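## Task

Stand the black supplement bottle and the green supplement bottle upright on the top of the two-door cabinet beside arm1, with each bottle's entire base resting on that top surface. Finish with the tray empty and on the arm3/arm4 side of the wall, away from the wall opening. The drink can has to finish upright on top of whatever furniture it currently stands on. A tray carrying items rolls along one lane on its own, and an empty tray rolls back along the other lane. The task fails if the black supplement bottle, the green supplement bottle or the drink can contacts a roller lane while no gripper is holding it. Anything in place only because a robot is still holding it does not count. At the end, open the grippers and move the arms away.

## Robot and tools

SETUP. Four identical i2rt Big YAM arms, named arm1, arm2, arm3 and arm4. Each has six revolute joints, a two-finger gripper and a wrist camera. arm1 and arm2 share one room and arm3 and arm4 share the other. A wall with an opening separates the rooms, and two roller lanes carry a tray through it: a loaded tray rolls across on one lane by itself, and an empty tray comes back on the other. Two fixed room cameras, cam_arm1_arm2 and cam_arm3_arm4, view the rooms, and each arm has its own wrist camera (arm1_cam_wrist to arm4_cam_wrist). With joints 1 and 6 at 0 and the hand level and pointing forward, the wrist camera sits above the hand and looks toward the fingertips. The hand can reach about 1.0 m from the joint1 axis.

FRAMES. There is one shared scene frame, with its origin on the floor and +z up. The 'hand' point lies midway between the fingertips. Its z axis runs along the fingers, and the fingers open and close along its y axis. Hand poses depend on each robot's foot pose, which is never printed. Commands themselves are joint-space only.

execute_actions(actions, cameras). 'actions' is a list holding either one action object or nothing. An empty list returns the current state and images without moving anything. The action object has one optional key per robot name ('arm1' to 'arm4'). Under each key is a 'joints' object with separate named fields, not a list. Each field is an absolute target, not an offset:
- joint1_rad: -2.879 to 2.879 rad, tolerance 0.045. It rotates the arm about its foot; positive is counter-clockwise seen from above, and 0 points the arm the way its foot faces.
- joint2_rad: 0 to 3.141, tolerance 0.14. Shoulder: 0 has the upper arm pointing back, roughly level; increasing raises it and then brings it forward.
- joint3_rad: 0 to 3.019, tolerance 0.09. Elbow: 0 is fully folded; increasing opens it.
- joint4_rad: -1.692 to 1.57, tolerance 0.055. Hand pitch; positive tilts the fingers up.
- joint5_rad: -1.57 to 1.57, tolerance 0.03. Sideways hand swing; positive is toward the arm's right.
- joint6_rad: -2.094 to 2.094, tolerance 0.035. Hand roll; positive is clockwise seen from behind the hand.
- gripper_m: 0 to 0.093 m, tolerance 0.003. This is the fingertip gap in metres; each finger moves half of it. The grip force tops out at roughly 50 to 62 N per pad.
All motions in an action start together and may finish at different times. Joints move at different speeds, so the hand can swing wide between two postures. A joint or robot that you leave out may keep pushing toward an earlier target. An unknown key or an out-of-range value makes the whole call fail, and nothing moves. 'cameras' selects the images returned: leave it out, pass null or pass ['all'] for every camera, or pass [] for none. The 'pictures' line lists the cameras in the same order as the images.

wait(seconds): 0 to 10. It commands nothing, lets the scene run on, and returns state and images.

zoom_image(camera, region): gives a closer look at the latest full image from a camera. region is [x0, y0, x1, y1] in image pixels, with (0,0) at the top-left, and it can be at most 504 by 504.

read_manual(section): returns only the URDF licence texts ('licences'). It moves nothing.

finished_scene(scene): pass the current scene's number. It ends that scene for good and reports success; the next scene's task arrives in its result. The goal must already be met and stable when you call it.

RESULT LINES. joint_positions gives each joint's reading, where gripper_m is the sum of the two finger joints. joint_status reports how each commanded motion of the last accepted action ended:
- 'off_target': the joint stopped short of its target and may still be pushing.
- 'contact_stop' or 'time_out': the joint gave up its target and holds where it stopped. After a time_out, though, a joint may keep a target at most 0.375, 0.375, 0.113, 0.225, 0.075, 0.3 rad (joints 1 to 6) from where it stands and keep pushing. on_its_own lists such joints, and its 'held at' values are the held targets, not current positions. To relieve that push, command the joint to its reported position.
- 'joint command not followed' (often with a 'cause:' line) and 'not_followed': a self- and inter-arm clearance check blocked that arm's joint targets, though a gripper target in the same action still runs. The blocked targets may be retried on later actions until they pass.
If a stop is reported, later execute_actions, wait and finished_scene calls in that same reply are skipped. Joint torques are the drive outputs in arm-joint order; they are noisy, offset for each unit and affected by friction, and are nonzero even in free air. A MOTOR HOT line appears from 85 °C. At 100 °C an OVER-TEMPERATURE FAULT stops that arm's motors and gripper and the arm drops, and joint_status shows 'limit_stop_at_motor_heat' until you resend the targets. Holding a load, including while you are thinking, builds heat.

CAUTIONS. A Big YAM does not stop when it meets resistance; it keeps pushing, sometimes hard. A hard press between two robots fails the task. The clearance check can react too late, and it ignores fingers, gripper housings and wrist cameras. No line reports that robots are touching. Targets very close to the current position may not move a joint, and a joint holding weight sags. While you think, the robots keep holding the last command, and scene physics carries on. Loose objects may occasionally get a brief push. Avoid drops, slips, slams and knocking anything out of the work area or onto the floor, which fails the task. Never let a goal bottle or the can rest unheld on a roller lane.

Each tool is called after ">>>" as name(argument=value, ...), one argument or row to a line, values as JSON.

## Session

>>> execute_actions(
  actions=[],
)

Scene clock: 0.00 s.
Joint torques (N m, as the arm reports them, + toward a larger angle): no reading
arm1.joint_positions: joint1_rad=-0.603 joint2_rad=+0.545 joint3_rad=+1.730 joint4_rad=-1.473 joint5_rad=-0.179 joint6_rad=+0.150 gripper_m=+0.094
arm1.joint_status: not commanded
arm1.hand: x=-1.1225 y=-0.4897 z=+1.5566 quat_wxyz=(-0.461, +0.379, -0.705, -0.384) (m; scene frame)
arm2.joint_positions: joint1_rad=+0.856 joint2_rad=+0.515 joint3_rad=+1.622 joint4_rad=-1.557 joint5_rad=-0.216 joint6_rad=+0.348 gripper_m=+0.094
arm2.joint_status: not commanded
arm2.hand: x=-1.7192 y=+0.2389 z=+1.5325 quat_wxyz=(-0.389, +0.252, -0.806, -0.367) (m; scene frame)
arm3.joint_positions: joint1_rad=+0.260 joint2_rad=+0.397 joint3_rad=+1.523 joint4_rad=-1.261 joint5_rad=+0.009 joint6_rad=-0.172 gripper_m=+0.094
arm3.joint_status: not commanded
arm3.hand: x=+1.1043 y=-0.5000 z=+1.5379 quat_wxyz=(-0.439, +0.643, -0.391, -0.491) (m; scene frame)
arm4.joint_positions: joint1_rad=-0.545 joint2_rad=+0.487 joint3_rad=+1.616 joint4_rad=-1.569 joint5_rad=-0.236 joint6_rad=+0.362 gripper_m=+0.094
arm4.joint_status: not commanded
arm4.hand: x=+1.6718 y=+0.1429 z=+1.5014 quat_wxyz=(+0.036, +0.778, -0.319, -0.540) (m; scene frame)
pictures: arm1_cam_wrist, arm2_cam_wrist, arm3_cam_wrist, arm4_cam_wrist, cam_arm1_arm2, cam_arm3_arm4
Images, in order (width x height): arm1_cam_wrist 504x504, arm2_cam_wrist 504x504, arm3_cam_wrist 504x504, arm4_cam_wrist 504x504, cam_arm1_arm2 504x504, cam_arm3_arm4 504x504.

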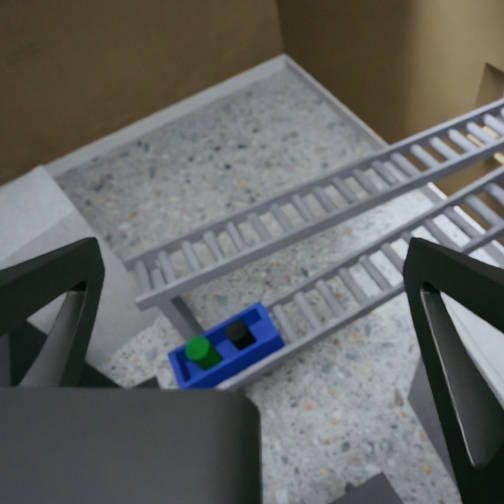

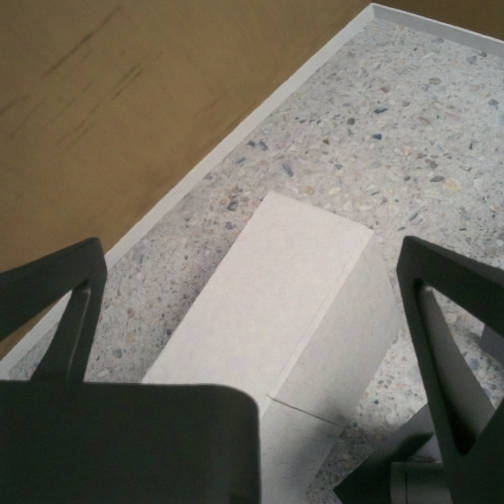

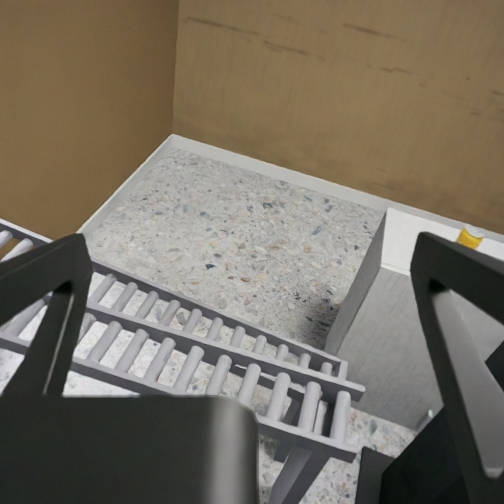

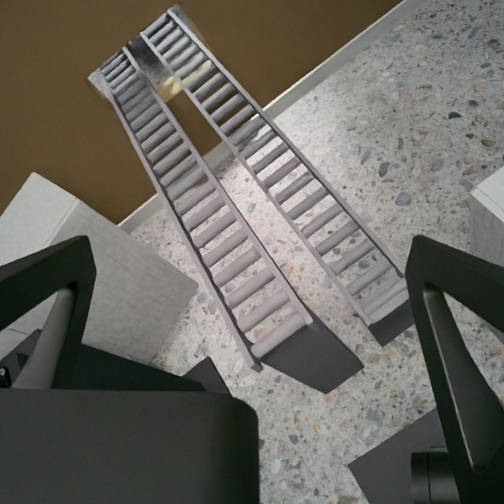

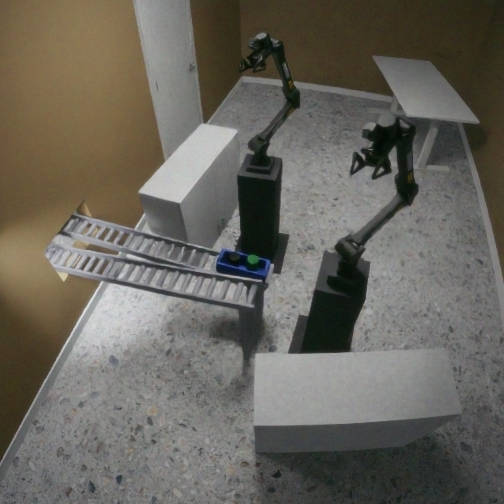

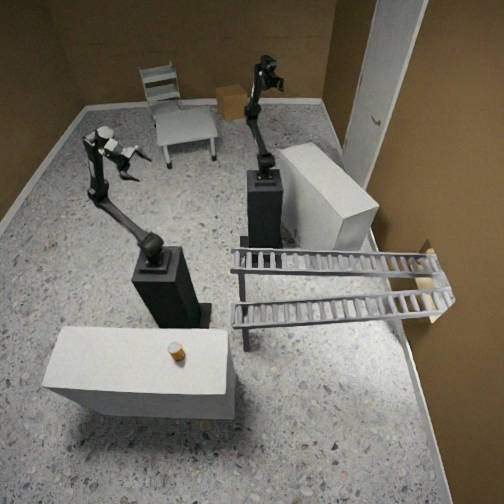

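>>> execute_actions(
  actions=[
    {"arm1":{"joints":{"joint1_rad":-0.106,"joint2_rad":2.22,"joint3_rad":1.68,"joint4_rad":-0.985,"joint5_rad":0,"joint6_rad":-0.073,"gripper_m":0.085}},"arm2":{"joints":{"joint1_rad":-0.1,"joint2_rad":0.515,"joint3_rad":1.622,"joint4_rad":-1.5,"joint5_rad":0,"joint6_rad":0}}},
  ],
  cameras=["arm1_cam_wrist","arm2_cam_wrist","cam_arm1_arm2"],
)

Scene clock: 73.07 s.
Joint torques (N m, as the arm reports them, + toward a larger angle): arm1=[  1.04 -20.68  10.09   0.74   0.02  -0.1 ] | arm2=[-0.17  7.33  5.31  2.84  0.01 -0.17] | arm3=[ 0.    7.26  5.36  2.29 -0.08  0.01] | arm4=[-1.32  5.66  6.26  1.68 -0.14 -0.06]
arm1.joint_positions: joint1_rad=-0.106 joint2_rad=+2.233 joint3_rad=+1.655 joint4_rad=-0.989 joint5_rad=-0.001 joint6_rad=-0.062 gripper_m=+0.085
arm1.joint_status: all done
arm1.hand: x=-1.1108 y=+0.0271 z=+0.8189 quat_wxyz=(-0.001, +0.704, -0.710, -0.001) (m; scene frame)
arm2.joint_positions: joint1_rad=-0.089 joint2_rad=+0.515 joint3_rad=+1.622 joint4_rad=-1.521 joint5_rad=-0.003 joint6_rad=+0.015 gripper_m=+0.094
arm2.joint_status: all done
arm2.hand: x=-1.6498 y=+0.1151 z=+1.5386 quat_wxyz=(-0.544, -0.058, -0.836, +0.029) (m; scene frame)
arm3.joint_positions: joint1_rad=+0.260 joint2_rad=+0.397 joint3_rad=+1.523 joint4_rad=-1.261 joint5_rad=+0.009 joint6_rad=-0.172 gripper_m=+0.094
arm3.joint_status: not commanded
arm3.hand: x=+1.1043 y=-0.5000 z=+1.5379 quat_wxyz=(-0.439, +0.643, -0.391, -0.491) (m; scene frame)
arm4.joint_positions: joint1_rad=-0.545 joint2_rad=+0.487 joint3_rad=+1.616 joint4_rad=-1.569 joint5_rad=-0.236 joint6_rad=+0.362 gripper_m=+0.094
arm4.joint_status: not commanded
arm4.hand: x=+1.6718 y=+0.1429 z=+1.5014 quat_wxyz=(+0.036, +0.778, -0.319, -0.540) (m; scene frame)
pictures: arm1_cam_wrist, arm2_cam_wrist, cam_arm1_arm2
Images, in order (width x height): arm1_cam_wrist 504x504, arm2_cam_wrist 504x504, cam_arm1_arm2 504x504.

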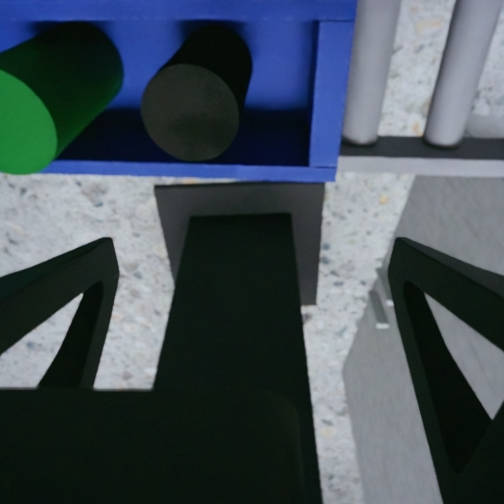

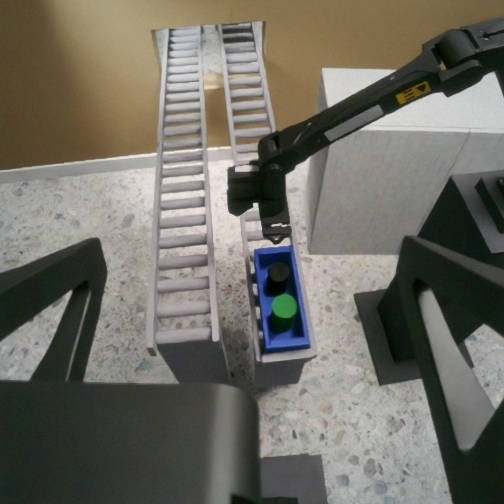

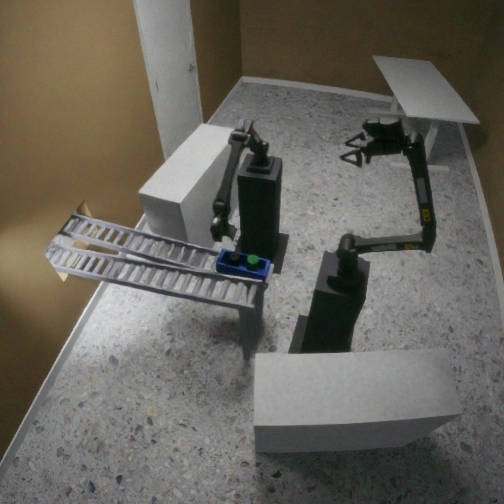

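>>> execute_actions(
  actions=[
    {"arm1":{"joints":{"joint1_rad":-0.046,"joint2_rad":2.338,"joint3_rad":1.6,"joint4_rad":-0.8,"joint6_rad":-0.005,"gripper_m":0.082}}},
  ],
  cameras=["arm1_cam_wrist","arm2_cam_wrist"],
)

Scene clock: 100.37 s.
Joint torques (N m, as the arm reports them, + toward a larger angle): arm1=[  0.67 -20.68   8.22   1.04   0.04   0.14] | arm2=[-0.26  7.35  5.33  2.85  0.   -0.17] | arm3=[-0.4   7.27  5.52  2.21 -0.14 -0.03] | arm4=[-1.19  5.7   6.33  1.7  -0.12 -0.09]
arm1.joint_positions: joint1_rad=-0.039 joint2_rad=+2.357 joint3_rad=+1.582 joint4_rad=-0.811 joint5_rad=-0.001 joint6_rad=-0.016 gripper_m=+0.082
arm1.joint_status: all done
arm1.hand: x=-1.1531 y=+0.0065 z=+0.7228 quat_wxyz=(+0.006, +0.711, -0.703, +0.006) (m; scene frame)
arm2.joint_positions: joint1_rad=-0.089 joint2_rad=+0.515 joint3_rad=+1.622 joint4_rad=-1.521 joint5_rad=-0.003 joint6_rad=+0.015 gripper_m=+0.094
arm2.joint_status: not commanded
arm2.hand: x=-1.6498 y=+0.1151 z=+1.5386 quat_wxyz=(-0.544, -0.058, -0.836, +0.029) (m; scene frame)
arm3.joint_positions: joint1_rad=+0.260 joint2_rad=+0.397 joint3_rad=+1.523 joint4_rad=-1.261 joint5_rad=+0.009 joint6_rad=-0.172 gripper_m=+0.094
arm3.joint_status: not commanded
arm3.hand: x=+1.1043 y=-0.5000 z=+1.5379 quat_wxyz=(-0.439, +0.643, -0.391, -0.491) (m; scene frame)
arm4.joint_positions: joint1_rad=-0.545 joint2_rad=+0.487 joint3_rad=+1.616 joint4_rad=-1.569 joint5_rad=-0.236 joint6_rad=+0.362 gripper_m=+0.094
arm4.joint_status: not commanded
arm4.hand: x=+1.6718 y=+0.1429 z=+1.5014 quat_wxyz=(+0.036, +0.778, -0.319, -0.540) (m; scene frame)
pictures: arm1_cam_wrist, arm2_cam_wrist
Images, in order (width x height): arm1_cam_wrist 504x504, arm2_cam_wrist 504x504.

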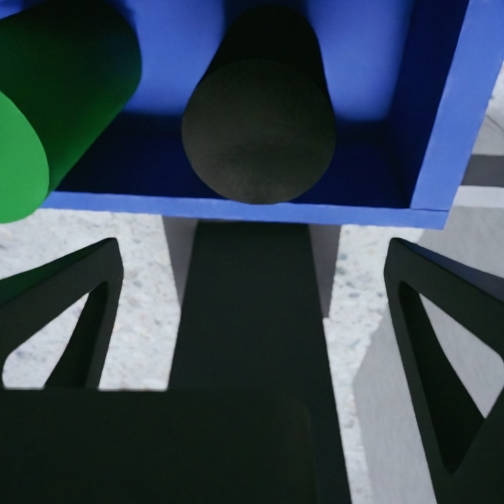

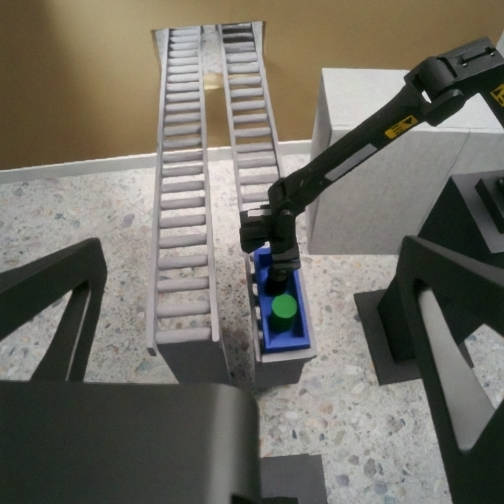

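>>> execute_actions(
  actions=[
    {"arm1":{"joints":{"joint1_rad":-0.054,"joint2_rad":2.542,"joint3_rad":1.705,"joint4_rad":-0.688,"gripper_m":0.078}}},
  ],
  cameras=["arm1_cam_wrist","arm2_cam_wrist"],
)

Scene clock: 131.30 s.
Joint torques (N m, as the arm reports them, + toward a larger angle): arm1=[  0.24 -21.36   7.47   0.83   0.03   0.13] | arm2=[-0.17  7.4   5.36  2.8   0.   -0.17] | arm3=[ 0.91  7.1   5.31  2.13 -0.07  0.04] | arm4=[-1.45  5.66  6.34  1.72 -0.14 -0.09]
arm1.joint_positions: joint1_rad=-0.045 joint2_rad=+2.562 joint3_rad=+1.688 joint4_rad=-0.693 joint5_rad=-0.001 joint6_rad=-0.015 gripper_m=+0.078
arm1.joint_status: all done
arm1.hand: x=-1.1492 y=+0.0214 z=+0.6284 quat_wxyz=(-0.001, +0.709, -0.705, -0.001) (m; scene frame)
arm2.joint_positions: joint1_rad=-0.089 joint2_rad=+0.515 joint3_rad=+1.622 joint4_rad=-1.521 joint5_rad=-0.003 joint6_rad=+0.015 gripper_m=+0.094
arm2.joint_status: not commanded
arm2.hand: x=-1.6498 y=+0.1151 z=+1.5386 quat_wxyz=(-0.544, -0.058, -0.836, +0.029) (m; scene frame)
arm3.joint_positions: joint1_rad=+0.260 joint2_rad=+0.397 joint3_rad=+1.523 joint4_rad=-1.261 joint5_rad=+0.009 joint6_rad=-0.172 gripper_m=+0.094
arm3.joint_status: not commanded
arm3.hand: x=+1.1043 y=-0.5000 z=+1.5379 quat_wxyz=(-0.439, +0.643, -0.391, -0.491) (m; scene frame)
arm4.joint_positions: joint1_rad=-0.545 joint2_rad=+0.487 joint3_rad=+1.616 joint4_rad=-1.569 joint5_rad=-0.236 joint6_rad=+0.362 gripper_m=+0.094
arm4.joint_status: not commanded
arm4.hand: x=+1.6718 y=+0.1429 z=+1.5014 quat_wxyz=(+0.036, +0.778, -0.319, -0.540) (m; scene frame)
pictures: arm1_cam_wrist, arm2_cam_wrist
Images, in order (width x height): arm1_cam_wrist 504x504, arm2_cam_wrist 504x504.

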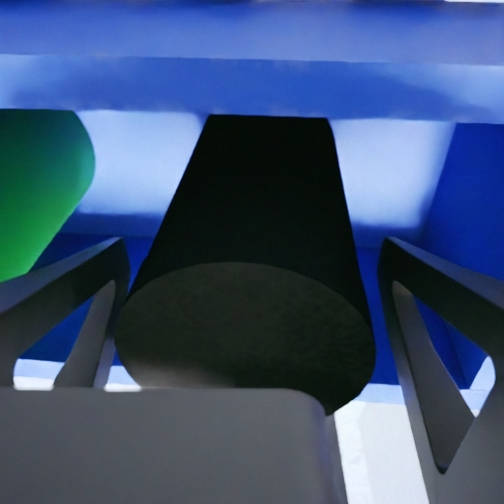

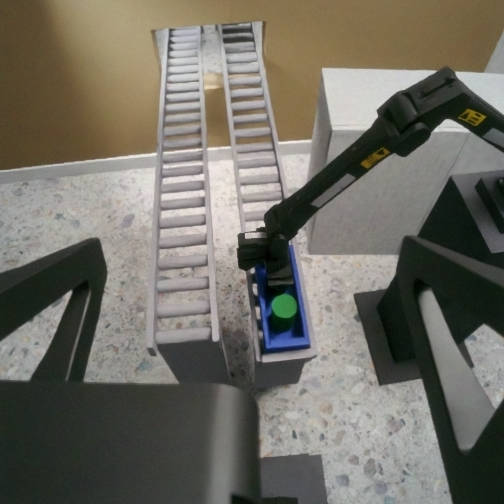

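Similar to the earlier successful grasp. Close and lift.

>>> execute_actions(
  actions=[
    {"arm1":{"joints":{"gripper_m":0.04}}},
  ],
  cameras=["arm1_cam_wrist"],
)

>>> execute_actions(
  actions=[
    {"arm1":{"joints":{"joint2_rad":2.28,"joint3_rad":1.62,"joint4_rad":-0.91}}},
  ],
  cameras=["arm1_cam_wrist","arm2_cam_wrist"],
)

Scene clock: 146.23 s.
Joint torques (N m, as the arm reports them, + toward a larger angle): arm1=[  0.28 -21.41   7.43   0.83   0.01   0.13] | arm2=[-0.09  7.35  5.31  2.8   0.   -0.17] | arm3=[-0.21  7.29  5.73  2.33  0.02  0.  ] | arm4=[-1.37  5.58  6.33  1.67 -0.15 -0.08]
arm1.joint_positions: joint1_rad=-0.045 joint2_rad=+2.562 joint3_rad=+1.688 joint4_rad=-0.693 joint5_rad=+0.000 joint6_rad=-0.015 gripper_m=+0.059
arm1.joint_status: gripper_m off_target (ended at +0.059, target +0.040)
arm1.hand: x=-1.1491 y=+0.0214 z=+0.6284 quat_wxyz=(-0.001, +0.709, -0.706, -0.001) (m; scene frame)
arm2.joint_positions: joint1_rad=-0.089 joint2_rad=+0.515 joint3_rad=+1.622 joint4_rad=-1.521 joint5_rad=-0.003 joint6_rad=+0.015 gripper_m=+0.094
arm2.joint_status: not commanded
arm2.hand: x=-1.6498 y=+0.1151 z=+1.5386 quat_wxyz=(-0.544, -0.058, -0.836, +0.029) (m; scene frame)
arm3.joint_positions: joint1_rad=+0.260 joint2_rad=+0.397 joint3_rad=+1.523 joint4_rad=-1.261 joint5_rad=+0.009 joint6_rad=-0.172 gripper_m=+0.094
arm3.joint_status: not commanded
arm3.hand: x=+1.1043 y=-0.5000 z=+1.5379 quat_wxyz=(-0.439, +0.643, -0.391, -0.491) (m; scene frame)
arm4.joint_positions: joint1_rad=-0.545 joint2_rad=+0.487 joint3_rad=+1.616 joint4_rad=-1.569 joint5_rad=-0.236 joint6_rad=+0.362 gripper_m=+0.094
arm4.joint_status: not commanded
arm4.hand: x=+1.6718 y=+0.1429 z=+1.5014 quat_wxyz=(+0.036, +0.778, -0.319, -0.540) (m; scene frame)
pictures: arm1_cam_wrist
Images, in order (width x height): arm1_cam_wrist 504x504.

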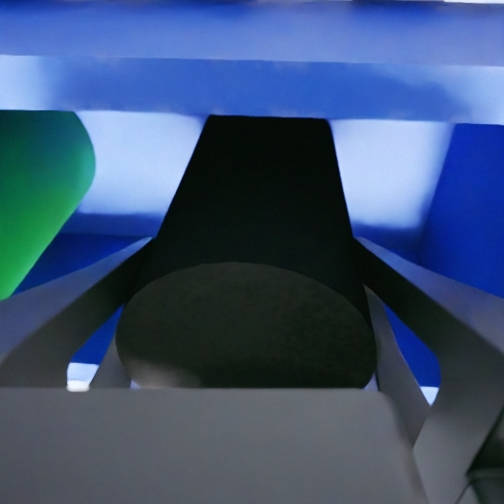

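Scene clock: 147.50 s.
Joint torques (N m, as the arm reports them, + toward a larger angle): arm1=[  0.27 -19.33   8.35   0.04  -0.02   0.12] | arm2=[-0.11  7.34  5.31  2.82 -0.01 -0.17] | arm3=[ 0.18  6.98  5.33  2.22 -0.04  0.03] | arm4=[-1.45  5.85  6.29  1.72 -0.13 -0.08]
arm1.joint_positions: joint1_rad=-0.045 joint2_rad=+2.281 joint3_rad=+1.608 joint4_rad=-0.900 joint5_rad=+0.000 joint6_rad=-0.015 gripper_m=+0.059
arm1.joint_status: all done
arm1.hand: x=-1.1491 y=+0.0182 z=+0.7757 quat_wxyz=(+0.001, +0.709, -0.706, +0.001) (m; scene frame)
arm2.joint_positions: joint1_rad=-0.089 joint2_rad=+0.515 joint3_rad=+1.622 joint4_rad=-1.521 joint5_rad=-0.003 joint6_rad=+0.015 gripper_m=+0.094
arm2.joint_status: not commanded
arm2.hand: x=-1.6498 y=+0.1151 z=+1.5386 quat_wxyz=(-0.544, -0.058, -0.836, +0.029) (m; scene frame)
arm3.joint_positions: joint1_rad=+0.260 joint2_rad=+0.397 joint3_rad=+1.523 joint4_rad=-1.261 joint5_rad=+0.009 joint6_rad=-0.172 gripper_m=+0.094
arm3.joint_status: not commanded
arm3.hand: x=+1.1043 y=-0.5000 z=+1.5379 quat_wxyz=(-0.439, +0.643, -0.391, -0.491) (m; scene frame)
arm4.joint_positions: joint1_rad=-0.545 joint2_rad=+0.487 joint3_rad=+1.616 joint4_rad=-1.569 joint5_rad=-0.236 joint6_rad=+0.362 gripper_m=+0.094
arm4.joint_status: not commanded
arm4.hand: x=+1.6718 y=+0.1429 z=+1.5014 quat_wxyz=(+0.036, +0.778, -0.319, -0.540) (m; scene frame)
pictures: arm1_cam_wrist, arm2_cam_wrist
Images, in order (width x height): arm1_cam_wrist 504x504, arm2_cam_wrist 504x504.

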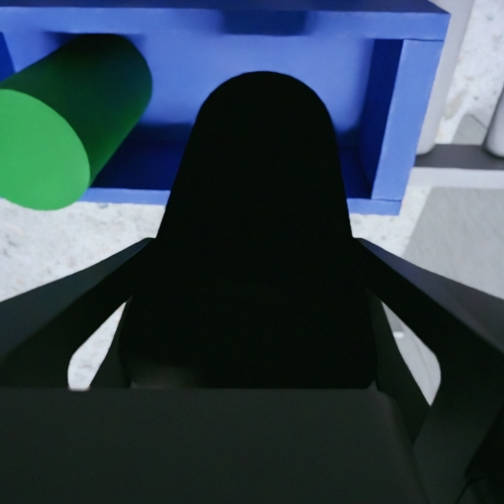

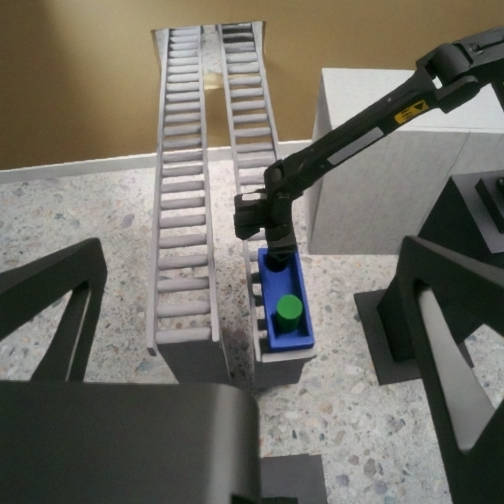

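>>> execute_actions(
  actions=[
    {"arm1":{"joints":{"joint2_rad":1.8,"joint3_rad":1.56,"joint4_rad":-1.33}}},
  ],
  cameras=[],
)

>>> execute_actions(
  actions=[
    {"arm1":{"joints":{"joint1_rad":-1.38,"joint2_rad":1.52,"joint3_rad":1.27,"joint4_rad":-1.31,"joint5_rad":-0.07}}},
  ],
  cameras=["arm1_cam_wrist","arm2_cam_wrist","cam_arm1_arm2"],
)

Scene clock: 179.90 s.
Joint torques (N m, as the arm reports them, + toward a larger angle): arm1=[  0.12 -16.57  10.81   0.13  -0.01   0.13] | arm2=[-0.18  7.46  5.29  2.84 -0.01 -0.17] | arm3=[-0.09  6.97  5.48  2.44 -0.09 -0.01] | arm4=[-1.36  5.69  6.25  1.7  -0.13 -0.07]
arm1.joint_positions: joint1_rad=-0.045 joint2_rad=+1.811 joint3_rad=+1.541 joint4_rad=-1.321 joint5_rad=+0.000 joint6_rad=-0.015 gripper_m=+0.059
arm1.joint_status: all done
arm1.hand: x=-1.1501 y=-0.0587 z=+1.0209 quat_wxyz=(+0.007, +0.709, -0.706, +0.008) (m; scene frame)
arm2.joint_positions: joint1_rad=-0.089 joint2_rad=+0.515 joint3_rad=+1.622 joint4_rad=-1.521 joint5_rad=-0.003 joint6_rad=+0.015 gripper_m=+0.094
arm2.joint_status: not commanded
arm2.hand: x=-1.6498 y=+0.1151 z=+1.5386 quat_wxyz=(-0.544, -0.058, -0.836, +0.029) (m; scene frame)
arm3.joint_positions: joint1_rad=+0.260 joint2_rad=+0.397 joint3_rad=+1.523 joint4_rad=-1.261 joint5_rad=+0.009 joint6_rad=-0.172 gripper_m=+0.094
arm3.joint_status: not commanded
arm3.hand: x=+1.1043 y=-0.5000 z=+1.5379 quat_wxyz=(-0.439, +0.643, -0.391, -0.491) (m; scene frame)
arm4.joint_positions: joint1_rad=-0.545 joint2_rad=+0.487 joint3_rad=+1.616 joint4_rad=-1.569 joint5_rad=-0.236 joint6_rad=+0.362 gripper_m=+0.094
arm4.joint_status: not commanded
arm4.hand: x=+1.6718 y=+0.1429 z=+1.5014 quat_wxyz=(+0.036, +0.778, -0.319, -0.540) (m; scene frame)
pictures: none
No camera images: the call's "cameras" was empty. Leave "cameras" out to get every camera's image.

Scene clock: 181.60 s.
Joint torques (N m, as the arm reports them, + toward a larger angle): arm1=[  1.06 -13.02  10.05   0.61  -0.1    0.1 ] | arm2=[-0.05  7.34  5.31  2.84 -0.01 -0.17] | arm3=[-0.31  7.06  5.37  2.24 -0.06 -0.02] | arm4=[-1.39  5.8   6.27  1.67 -0.11 -0.08]
arm1.joint_positions: joint1_rad=-1.384 joint2_rad=+1.532 joint3_rad=+1.260 joint4_rad=-1.311 joint5_rad=-0.068 joint6_rad=-0.014 gripper_m=+0.059
arm1.joint_status: all done
arm1.hand: x=-0.7297 y=-0.4922 z=+1.0505 quat_wxyz=(+0.010, +0.117, -0.993, -0.032) (m; scene frame)
arm2.joint_positions: joint1_rad=-0.089 joint2_rad=+0.515 joint3_rad=+1.622 joint4_rad=-1.521 joint5_rad=-0.003 joint6_rad=+0.015 gripper_m=+0.094
arm2.joint_status: not commanded
arm2.hand: x=-1.6498 y=+0.1151 z=+1.5386 quat_wxyz=(-0.544, -0.058, -0.836, +0.029) (m; scene frame)
arm3.joint_positions: joint1_rad=+0.260 joint2_rad=+0.397 joint3_rad=+1.523 joint4_rad=-1.261 joint5_rad=+0.009 joint6_rad=-0.172 gripper_m=+0.094
arm3.joint_status: not commanded
arm3.hand: x=+1.1043 y=-0.5000 z=+1.5379 quat_wxyz=(-0.439, +0.643, -0.391, -0.491) (m; scene frame)
arm4.joint_positions: joint1_rad=-0.545 joint2_rad=+0.487 joint3_rad=+1.616 joint4_rad=-1.569 joint5_rad=-0.236 joint6_rad=+0.362 gripper_m=+0.094
arm4.joint_status: not commanded
arm4.hand: x=+1.6718 y=+0.1429 z=+1.5014 quat_wxyz=(+0.036, +0.778, -0.319, -0.540) (m; scene frame)
pictures: arm1_cam_wrist, arm2_cam_wrist, cam_arm1_arm2
Images, in order (width x height): arm1_cam_wrist 504x504, arm2_cam_wrist 504x504, cam_arm1_arm2 504x504.

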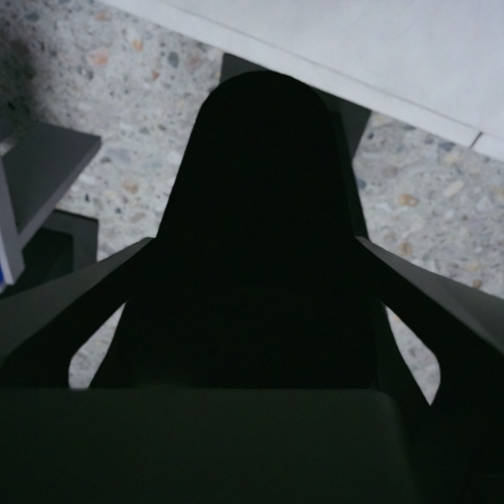

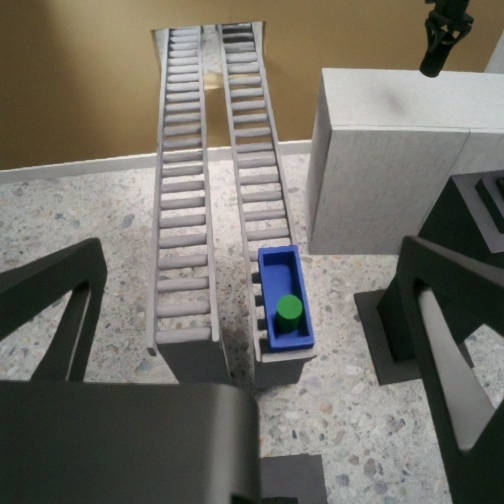

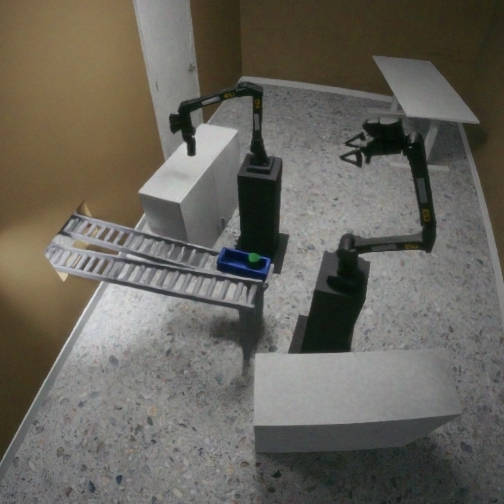

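>>> execute_actions(
  actions=[
    {"arm1":{"joints":{"joint1_rad":-1.48,"joint2_rad":1.915,"joint3_rad":1.45,"joint4_rad":-1.06}}},
  ],
  cameras=["arm1_cam_wrist","arm2_cam_wrist","cam_arm1_arm2"],
)

>>> zoom_image(
  camera="cam_arm1_arm2",
  region=[130, 90, 260, 230],
)

>>> zoom_image(
  camera="arm2_cam_wrist",
  region=[310, 0, 504, 160],
)

Scene clock: 208.27 s.
Joint torques (N m, as the arm reports them, + toward a larger angle): arm1=[  1.55 -19.46  10.59   0.84  -0.06   0.11] | arm2=[-0.21  7.45  5.31  2.82  0.   -0.16] | arm3=[-0.53  6.47  5.22  2.23 -0.05  0.01] | arm4=[-1.54  5.77  6.35  1.71 -0.13 -0.07]
arm1.joint_positions: joint1_rad=-1.487 joint2_rad=+1.952 joint3_rad=+1.422 joint4_rad=-1.068 joint5_rad=-0.069 joint6_rad=-0.014 gripper_m=+0.059
arm1.joint_status: all done
arm1.hand: x=-0.6130 y=-0.5239 z=+0.9055 quat_wxyz=(+0.015, +0.065, -0.997, -0.033) (m; scene frame)
arm2.joint_positions: joint1_rad=-0.089 joint2_rad=+0.515 joint3_rad=+1.622 joint4_rad=-1.521 joint5_rad=-0.003 joint6_rad=+0.015 gripper_m=+0.094
arm2.joint_status: not commanded
arm2.hand: x=-1.6498 y=+0.1151 z=+1.5386 quat_wxyz=(-0.544, -0.058, -0.836, +0.029) (m; scene frame)
arm3.joint_positions: joint1_rad=+0.260 joint2_rad=+0.397 joint3_rad=+1.523 joint4_rad=-1.261 joint5_rad=+0.009 joint6_rad=-0.172 gripper_m=+0.094
arm3.joint_status: not commanded
arm3.hand: x=+1.1043 y=-0.5000 z=+1.5379 quat_wxyz=(-0.439, +0.643, -0.391, -0.491) (m; scene frame)
arm4.joint_positions: joint1_rad=-0.545 joint2_rad=+0.487 joint3_rad=+1.616 joint4_rad=-1.569 joint5_rad=-0.236 joint6_rad=+0.362 gripper_m=+0.094
arm4.joint_status: not commanded
arm4.hand: x=+1.6718 y=+0.1429 z=+1.5014 quat_wxyz=(+0.036, +0.778, -0.319, -0.540) (m; scene frame)
pictures: arm1_cam_wrist, arm2_cam_wrist, cam_arm1_arm2
Images, in order (width x height): arm1_cam_wrist 504x504, arm2_cam_wrist 504x504, cam_arm1_arm2 504x504.

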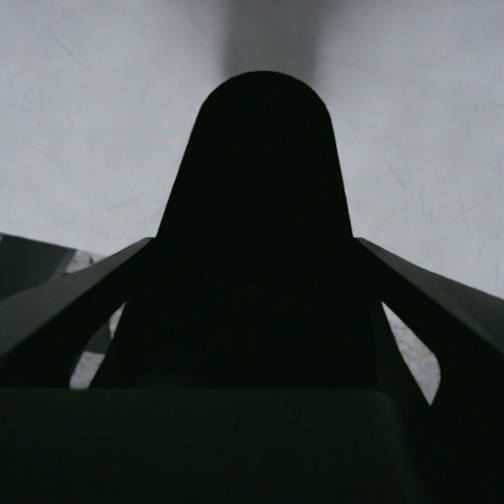

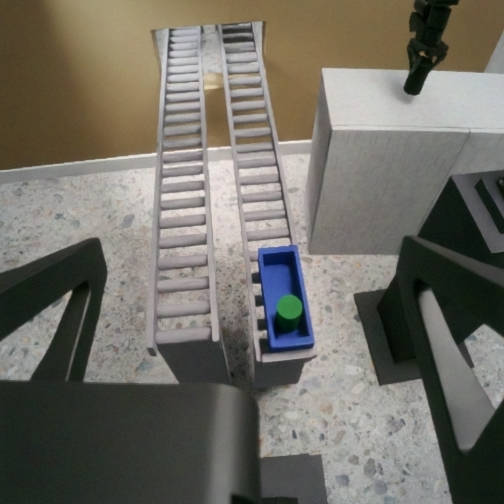

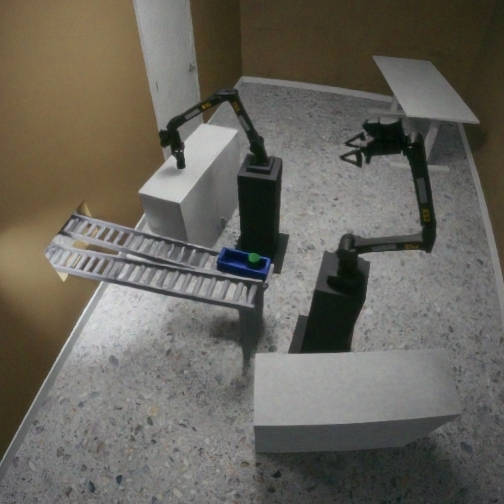

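Region (130, 90, 260, 230) of cam_arm1_arm2's 504x504 image, scaled by 3.600, with more detail than that image has; it fills the left 468 columns of this view, and the rest is white.

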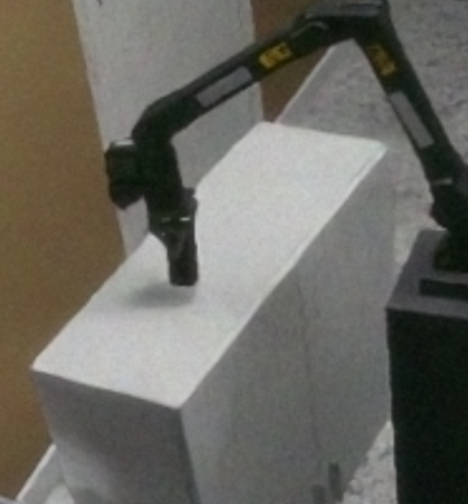

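Region (310, 0, 504, 160) of arm2_cam_wrist's 504x504 image, scaled by 2.598, with more detail than that image has; it fills the top 416 rows of this view, and the rest is white.

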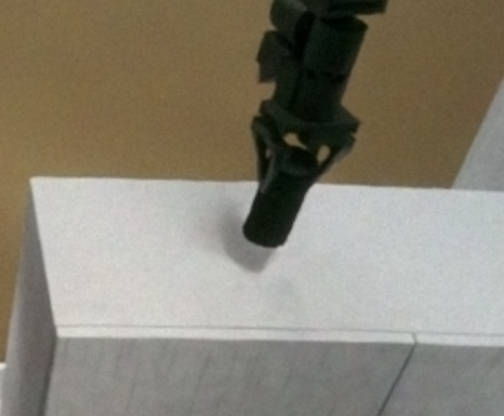

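>>> execute_actions(
  actions=[
    {"arm1":{"joints":{"joint2_rad":1.975,"joint3_rad":1.405,"joint4_rad":-0.965}}},
  ],
  cameras=["arm1_cam_wrist","arm2_cam_wrist"],
)

>>> zoom_image(
  camera="arm2_cam_wrist",
  region=[350, 20, 470, 140],
)

Scene clock: 221.97 s.
Joint torques (N m, as the arm reports them, + toward a larger angle): arm1=[  1.7  -16.67   8.92   1.11  -0.06   0.12] | arm2=[-0.14  7.39  5.35  2.84  0.   -0.16] | arm3=[-0.37  6.95  5.64  2.35 -0.1   0.03] | arm4=[-1.57  5.76  6.35  1.64 -0.14 -0.07]
arm1.joint_positions: joint1_rad=-1.487 joint2_rad=+1.978 joint3_rad=+1.393 joint4_rad=-0.976 joint5_rad=-0.069 joint6_rad=-0.014 gripper_m=+0.059
arm1.joint_status: all done
arm1.hand: x=-0.6062 y=-0.5231 z=+0.8825 quat_wxyz=(-0.004, +0.066, -0.997, -0.034) (m; scene frame)
arm2.joint_positions: joint1_rad=-0.089 joint2_rad=+0.515 joint3_rad=+1.622 joint4_rad=-1.521 joint5_rad=-0.003 joint6_rad=+0.015 gripper_m=+0.094
arm2.joint_status: not commanded
arm2.hand: x=-1.6498 y=+0.1151 z=+1.5386 quat_wxyz=(-0.544, -0.058, -0.836, +0.029) (m; scene frame)
arm3.joint_positions: joint1_rad=+0.260 joint2_rad=+0.397 joint3_rad=+1.523 joint4_rad=-1.261 joint5_rad=+0.009 joint6_rad=-0.172 gripper_m=+0.094
arm3.joint_status: not commanded
arm3.hand: x=+1.1043 y=-0.5000 z=+1.5379 quat_wxyz=(-0.439, +0.643, -0.391, -0.491) (m; scene frame)
arm4.joint_positions: joint1_rad=-0.545 joint2_rad=+0.487 joint3_rad=+1.616 joint4_rad=-1.569 joint5_rad=-0.236 joint6_rad=+0.362 gripper_m=+0.094
arm4.joint_status: not commanded
arm4.hand: x=+1.6718 y=+0.1429 z=+1.5014 quat_wxyz=(+0.036, +0.778, -0.319, -0.540) (m; scene frame)
pictures: arm1_cam_wrist, arm2_cam_wrist
Images, in order (width x height): arm1_cam_wrist 504x504, arm2_cam_wrist 504x504.

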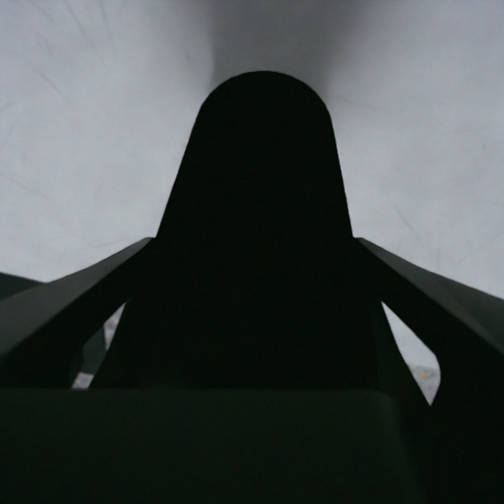

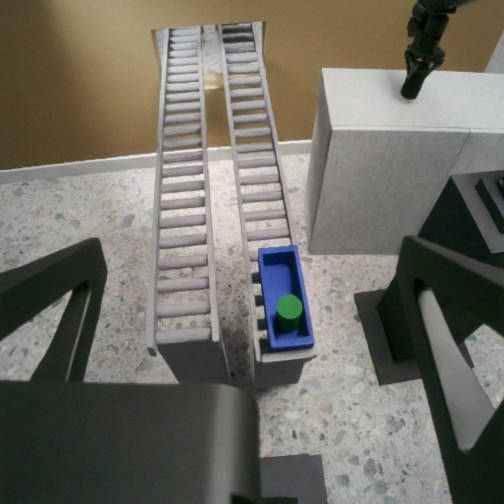

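Region (350, 20, 470, 140) of arm2_cam_wrist's 504x504 image, scaled by 4.200, with more detail than that image has.

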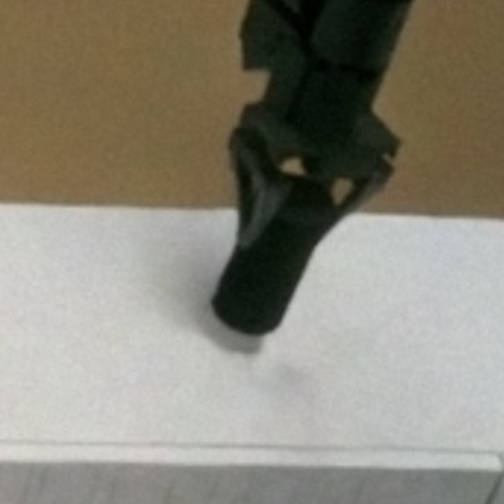

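>>> execute_actions(
  actions=[
    {"arm1":{"joints":{"joint2_rad":2.02,"joint4_rad":-0.935}}},
  ],
  cameras=["arm1_cam_wrist","arm2_cam_wrist"],
)

>>> zoom_image(
  camera="arm2_cam_wrist",
  region=[350, 20, 470, 140],
)

Scene clock: 231.50 s.
Joint torques (N m, as the arm reports them, + toward a larger angle): arm1=[  1.58 -17.09   8.6    1.03  -0.06   0.11] | arm2=[-0.28  7.49  5.36  2.83  0.   -0.17] | arm3=[ 0.17  7.22  5.6   2.39 -0.05 -0.02] | arm4=[-1.43  5.52  6.29  1.69 -0.13 -0.08]
arm1.joint_positions: joint1_rad=-1.487 joint2_rad=+2.025 joint3_rad=+1.393 joint4_rad=-0.945 joint5_rad=-0.069 joint6_rad=-0.014 gripper_m=+0.058
arm1.joint_status: all done
arm1.hand: x=-0.6056 y=-0.5231 z=+0.8574 quat_wxyz=(+0.005, +0.066, -0.997, -0.034) (m; scene frame)
arm2.joint_positions: joint1_rad=-0.089 joint2_rad=+0.515 joint3_rad=+1.622 joint4_rad=-1.521 joint5_rad=-0.003 joint6_rad=+0.015 gripper_m=+0.094
arm2.joint_status: not commanded
arm2.hand: x=-1.6498 y=+0.1151 z=+1.5386 quat_wxyz=(-0.544, -0.058, -0.836, +0.029) (m; scene frame)
arm3.joint_positions: joint1_rad=+0.260 joint2_rad=+0.397 joint3_rad=+1.523 joint4_rad=-1.261 joint5_rad=+0.009 joint6_rad=-0.172 gripper_m=+0.094
arm3.joint_status: not commanded
arm3.hand: x=+1.1043 y=-0.5000 z=+1.5379 quat_wxyz=(-0.439, +0.643, -0.391, -0.491) (m; scene frame)
arm4.joint_positions: joint1_rad=-0.545 joint2_rad=+0.487 joint3_rad=+1.616 joint4_rad=-1.569 joint5_rad=-0.236 joint6_rad=+0.362 gripper_m=+0.094
arm4.joint_status: not commanded
arm4.hand: x=+1.6718 y=+0.1429 z=+1.5014 quat_wxyz=(+0.036, +0.778, -0.319, -0.540) (m; scene frame)
pictures: arm1_cam_wrist, arm2_cam_wrist
Images, in order (width x height): arm1_cam_wrist 504x504, arm2_cam_wrist 504x504.

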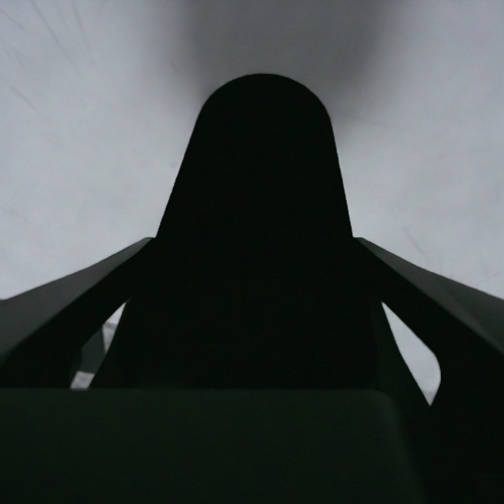

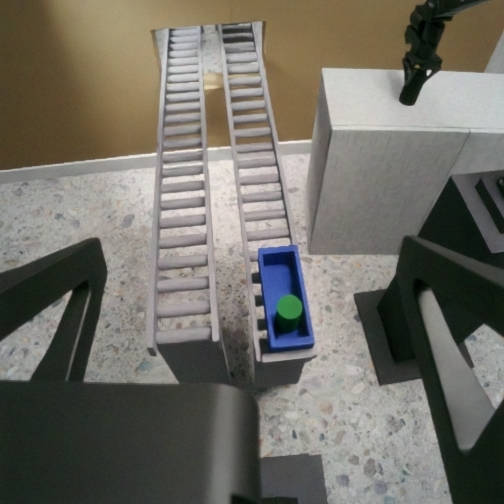

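Region (350, 20, 470, 140) of arm2_cam_wrist's 504x504 image, scaled by 4.200, with more detail than that image has.

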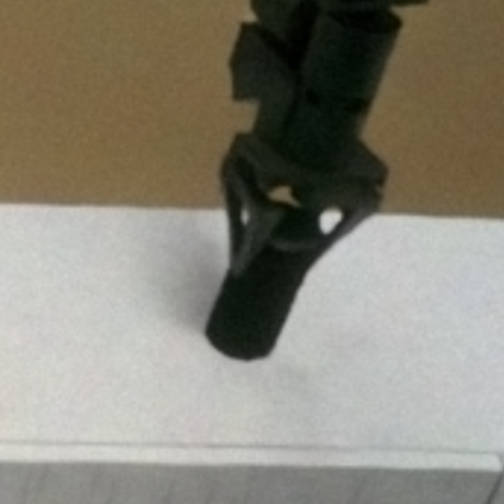

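>>> execute_actions(
  actions=[
    {"arm1":{"joints":{"joint2_rad":2.01,"gripper_m":0.09}}},
  ],
  cameras=["arm1_cam_wrist"],
)

>>> execute_actions(
  actions=[
    {"arm1":{"joints":{"joint2_rad":1.82,"joint3_rad":1.56,"joint4_rad":-1.31}}},
  ],
  cameras=["arm1_cam_wrist"],
)

>>> execute_actions(
  actions=[
    {"arm1":{"joints":{"joint1_rad":0.122,"joint5_rad":0,"joint6_rad":0.17,"gripper_m":0.085}}},
  ],
  cameras=[],
)

>>> execute_actions(
  actions=[
    {"arm1":{"joints":{"joint2_rad":2.28,"joint3_rad":1.62,"joint4_rad":-0.88}}},
  ],
  cameras=["arm1_cam_wrist","arm2_cam_wrist"],
)

Scene clock: 250.33 s.
Joint torques (N m, as the arm reports them, + toward a larger angle): arm1=[  1.48 -18.22   8.66   1.    -0.05   0.11] | arm2=[-0.2   7.47  5.3   2.82 -0.01 -0.17] | arm3=[ 0.64  6.22  5.44  2.42 -0.05 -0.01] | arm4=[-1.2   5.57  6.33  1.6  -0.14 -0.08]
arm1.joint_positions: joint1_rad=-1.487 joint2_rad=+2.025 joint3_rad=+1.393 joint4_rad=-0.945 joint5_rad=-0.069 joint6_rad=-0.014 gripper_m=+0.090
arm1.joint_status: all done
arm1.hand: x=-0.6056 y=-0.5231 z=+0.8574 quat_wxyz=(+0.005, +0.066, -0.997, -0.034) (m; scene frame)
arm2.joint_positions: joint1_rad=-0.089 joint2_rad=+0.515 joint3_rad=+1.622 joint4_rad=-1.521 joint5_rad=-0.003 joint6_rad=+0.015 gripper_m=+0.094
arm2.joint_status: not commanded
arm2.hand: x=-1.6498 y=+0.1151 z=+1.5386 quat_wxyz=(-0.544, -0.058, -0.836, +0.029) (m; scene frame)
arm3.joint_positions: joint1_rad=+0.260 joint2_rad=+0.397 joint3_rad=+1.523 joint4_rad=-1.261 joint5_rad=+0.009 joint6_rad=-0.172 gripper_m=+0.094
arm3.joint_status: not commanded
arm3.hand: x=+1.1043 y=-0.5000 z=+1.5379 quat_wxyz=(-0.439, +0.643, -0.391, -0.491) (m; scene frame)
arm4.joint_positions: joint1_rad=-0.545 joint2_rad=+0.487 joint3_rad=+1.616 joint4_rad=-1.569 joint5_rad=-0.236 joint6_rad=+0.362 gripper_m=+0.094
arm4.joint_status: not commanded
arm4.hand: x=+1.6718 y=+0.1429 z=+1.5014 quat_wxyz=(+0.036, +0.778, -0.319, -0.540) (m; scene frame)
pictures: arm1_cam_wrist
Images, in order (width x height): arm1_cam_wrist 504x504.

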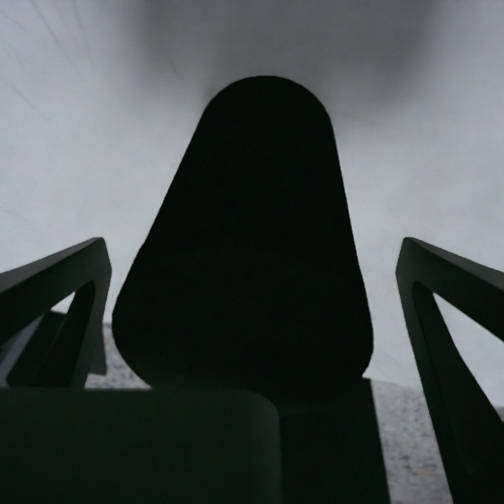

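Scene clock: 251.60 s.
Joint torques (N m, as the arm reports them, + toward a larger angle): arm1=[  1.65 -15.23  10.93   0.13  -0.06   0.1 ] | arm2=[-0.13  7.55  5.27  2.81  0.   -0.17] | arm3=[ 0.29  7.16  5.33  2.39 -0.09  0.01] | arm4=[-1.22  5.74  6.27  1.68 -0.12 -0.08]
arm1.joint_positions: joint1_rad=-1.487 joint2_rad=+1.814 joint3_rad=+1.540 joint4_rad=-1.300 joint5_rad=-0.069 joint6_rad=-0.014 gripper_m=+0.090
arm1.joint_status: all done
arm1.hand: x=-0.6155 y=-0.5240 z=+1.0204 quat_wxyz=(+0.003, +0.066, -0.997, -0.034) (m; scene frame)
arm2.joint_positions: joint1_rad=-0.089 joint2_rad=+0.515 joint3_rad=+1.622 joint4_rad=-1.521 joint5_rad=-0.003 joint6_rad=+0.015 gripper_m=+0.094
arm2.joint_status: not commanded
arm2.hand: x=-1.6498 y=+0.1151 z=+1.5386 quat_wxyz=(-0.544, -0.058, -0.836, +0.029) (m; scene frame)
arm3.joint_positions: joint1_rad=+0.260 joint2_rad=+0.397 joint3_rad=+1.523 joint4_rad=-1.261 joint5_rad=+0.009 joint6_rad=-0.172 gripper_m=+0.094
arm3.joint_status: not commanded
arm3.hand: x=+1.1043 y=-0.5000 z=+1.5379 quat_wxyz=(-0.439, +0.643, -0.391, -0.491) (m; scene frame)
arm4.joint_positions: joint1_rad=-0.545 joint2_rad=+0.487 joint3_rad=+1.616 joint4_rad=-1.569 joint5_rad=-0.236 joint6_rad=+0.362 gripper_m=+0.094
arm4.joint_status: not commanded
arm4.hand: x=+1.6718 y=+0.1429 z=+1.5014 quat_wxyz=(+0.036, +0.778, -0.319, -0.540) (m; scene frame)
pictures: arm1_cam_wrist
Images, in order (width x height): arm1_cam_wrist 504x504.

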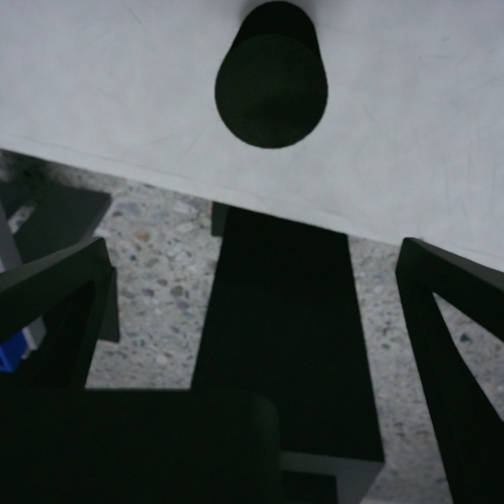

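Scene clock: 253.47 s.
Joint torques (N m, as the arm reports them, + toward a larger angle): arm1=[  0.23 -15.86  10.91   0.11   0.06   0.15] | arm2=[-0.14  7.4   5.33  2.86  0.   -0.17] | arm3=[ 0.05  6.92  5.4   2.02 -0.04  0.01] | arm4=[-1.28  5.85  6.33  1.64 -0.14 -0.07]
arm1.joint_positions: joint1_rad=+0.130 joint2_rad=+1.820 joint3_rad=+1.540 joint4_rad=-1.300 joint5_rad=-0.002 joint6_rad=+0.159 gripper_m=+0.085
arm1.joint_status: all done
arm1.hand: x=-1.2455 y=-0.0612 z=+1.0155 quat_wxyz=(+0.004, +0.709, -0.705, +0.004) (m; scene frame)
arm2.joint_positions: joint1_rad=-0.089 joint2_rad=+0.515 joint3_rad=+1.622 joint4_rad=-1.521 joint5_rad=-0.003 joint6_rad=+0.015 gripper_m=+0.094
arm2.joint_status: not commanded
arm2.hand: x=-1.6498 y=+0.1151 z=+1.5386 quat_wxyz=(-0.544, -0.058, -0.836, +0.029) (m; scene frame)
arm3.joint_positions: joint1_rad=+0.260 joint2_rad=+0.397 joint3_rad=+1.523 joint4_rad=-1.261 joint5_rad=+0.009 joint6_rad=-0.172 gripper_m=+0.094
arm3.joint_status: not commanded
arm3.hand: x=+1.1043 y=-0.5000 z=+1.5379 quat_wxyz=(-0.439, +0.643, -0.391, -0.491) (m; scene frame)
arm4.joint_positions: joint1_rad=-0.545 joint2_rad=+0.487 joint3_rad=+1.616 joint4_rad=-1.569 joint5_rad=-0.236 joint6_rad=+0.362 gripper_m=+0.094
arm4.joint_status: not commanded
arm4.hand: x=+1.6718 y=+0.1429 z=+1.5014 quat_wxyz=(+0.036, +0.778, -0.319, -0.540) (m; scene frame)
pictures: none
No camera images: the call's "cameras" was empty. Leave "cameras" out to get every camera's image.

Scene clock: 254.87 s.
Joint torques (N m, as the arm reports them, + toward a larger angle): arm1=[  0.59 -21.38   9.46   0.96   0.03   0.13] | arm2=[-0.22  7.34  5.31  2.86 -0.01 -0.16] | arm3=[-0.45  8.07  5.21  2.33 -0.02 -0.03] | arm4=[-1.42  5.89  6.28  1.7  -0.13 -0.07]
arm1.joint_positions: joint1_rad=+0.130 joint2_rad=+2.310 joint3_rad=+1.592 joint4_rad=-0.891 joint5_rad=-0.002 joint6_rad=+0.159 gripper_m=+0.085
arm1.joint_status: all done
arm1.hand: x=-1.2551 y=-0.0029 z=+0.7538 quat_wxyz=(+0.012, +0.709, -0.705, +0.016) (m; scene frame)
arm2.joint_positions: joint1_rad=-0.089 joint2_rad=+0.515 joint3_rad=+1.622 joint4_rad=-1.521 joint5_rad=-0.003 joint6_rad=+0.015 gripper_m=+0.094
arm2.joint_status: not commanded
arm2.hand: x=-1.6498 y=+0.1151 z=+1.5386 quat_wxyz=(-0.544, -0.058, -0.836, +0.029) (m; scene frame)
arm3.joint_positions: joint1_rad=+0.260 joint2_rad=+0.397 joint3_rad=+1.523 joint4_rad=-1.261 joint5_rad=+0.009 joint6_rad=-0.172 gripper_m=+0.094
arm3.joint_status: not commanded
arm3.hand: x=+1.1043 y=-0.5000 z=+1.5379 quat_wxyz=(-0.439, +0.643, -0.391, -0.491) (m; scene frame)
arm4.joint_positions: joint1_rad=-0.545 joint2_rad=+0.487 joint3_rad=+1.616 joint4_rad=-1.569 joint5_rad=-0.236 joint6_rad=+0.362 gripper_m=+0.094
arm4.joint_status: not commanded
arm4.hand: x=+1.6718 y=+0.1429 z=+1.5014 quat_wxyz=(+0.036, +0.778, -0.319, -0.540) (m; scene frame)
pictures: arm1_cam_wrist, arm2_cam_wrist
Images, in order (width x height): arm1_cam_wrist 504x504, arm2_cam_wrist 504x504.

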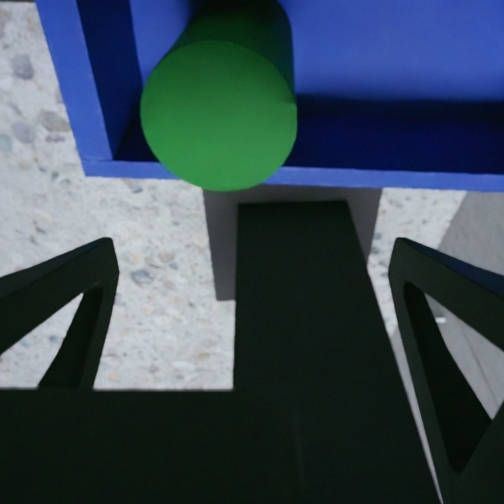

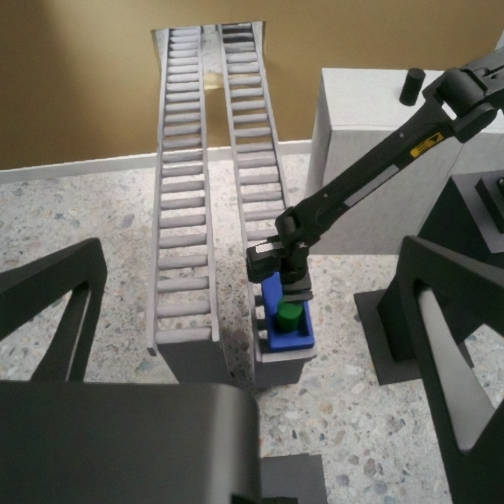

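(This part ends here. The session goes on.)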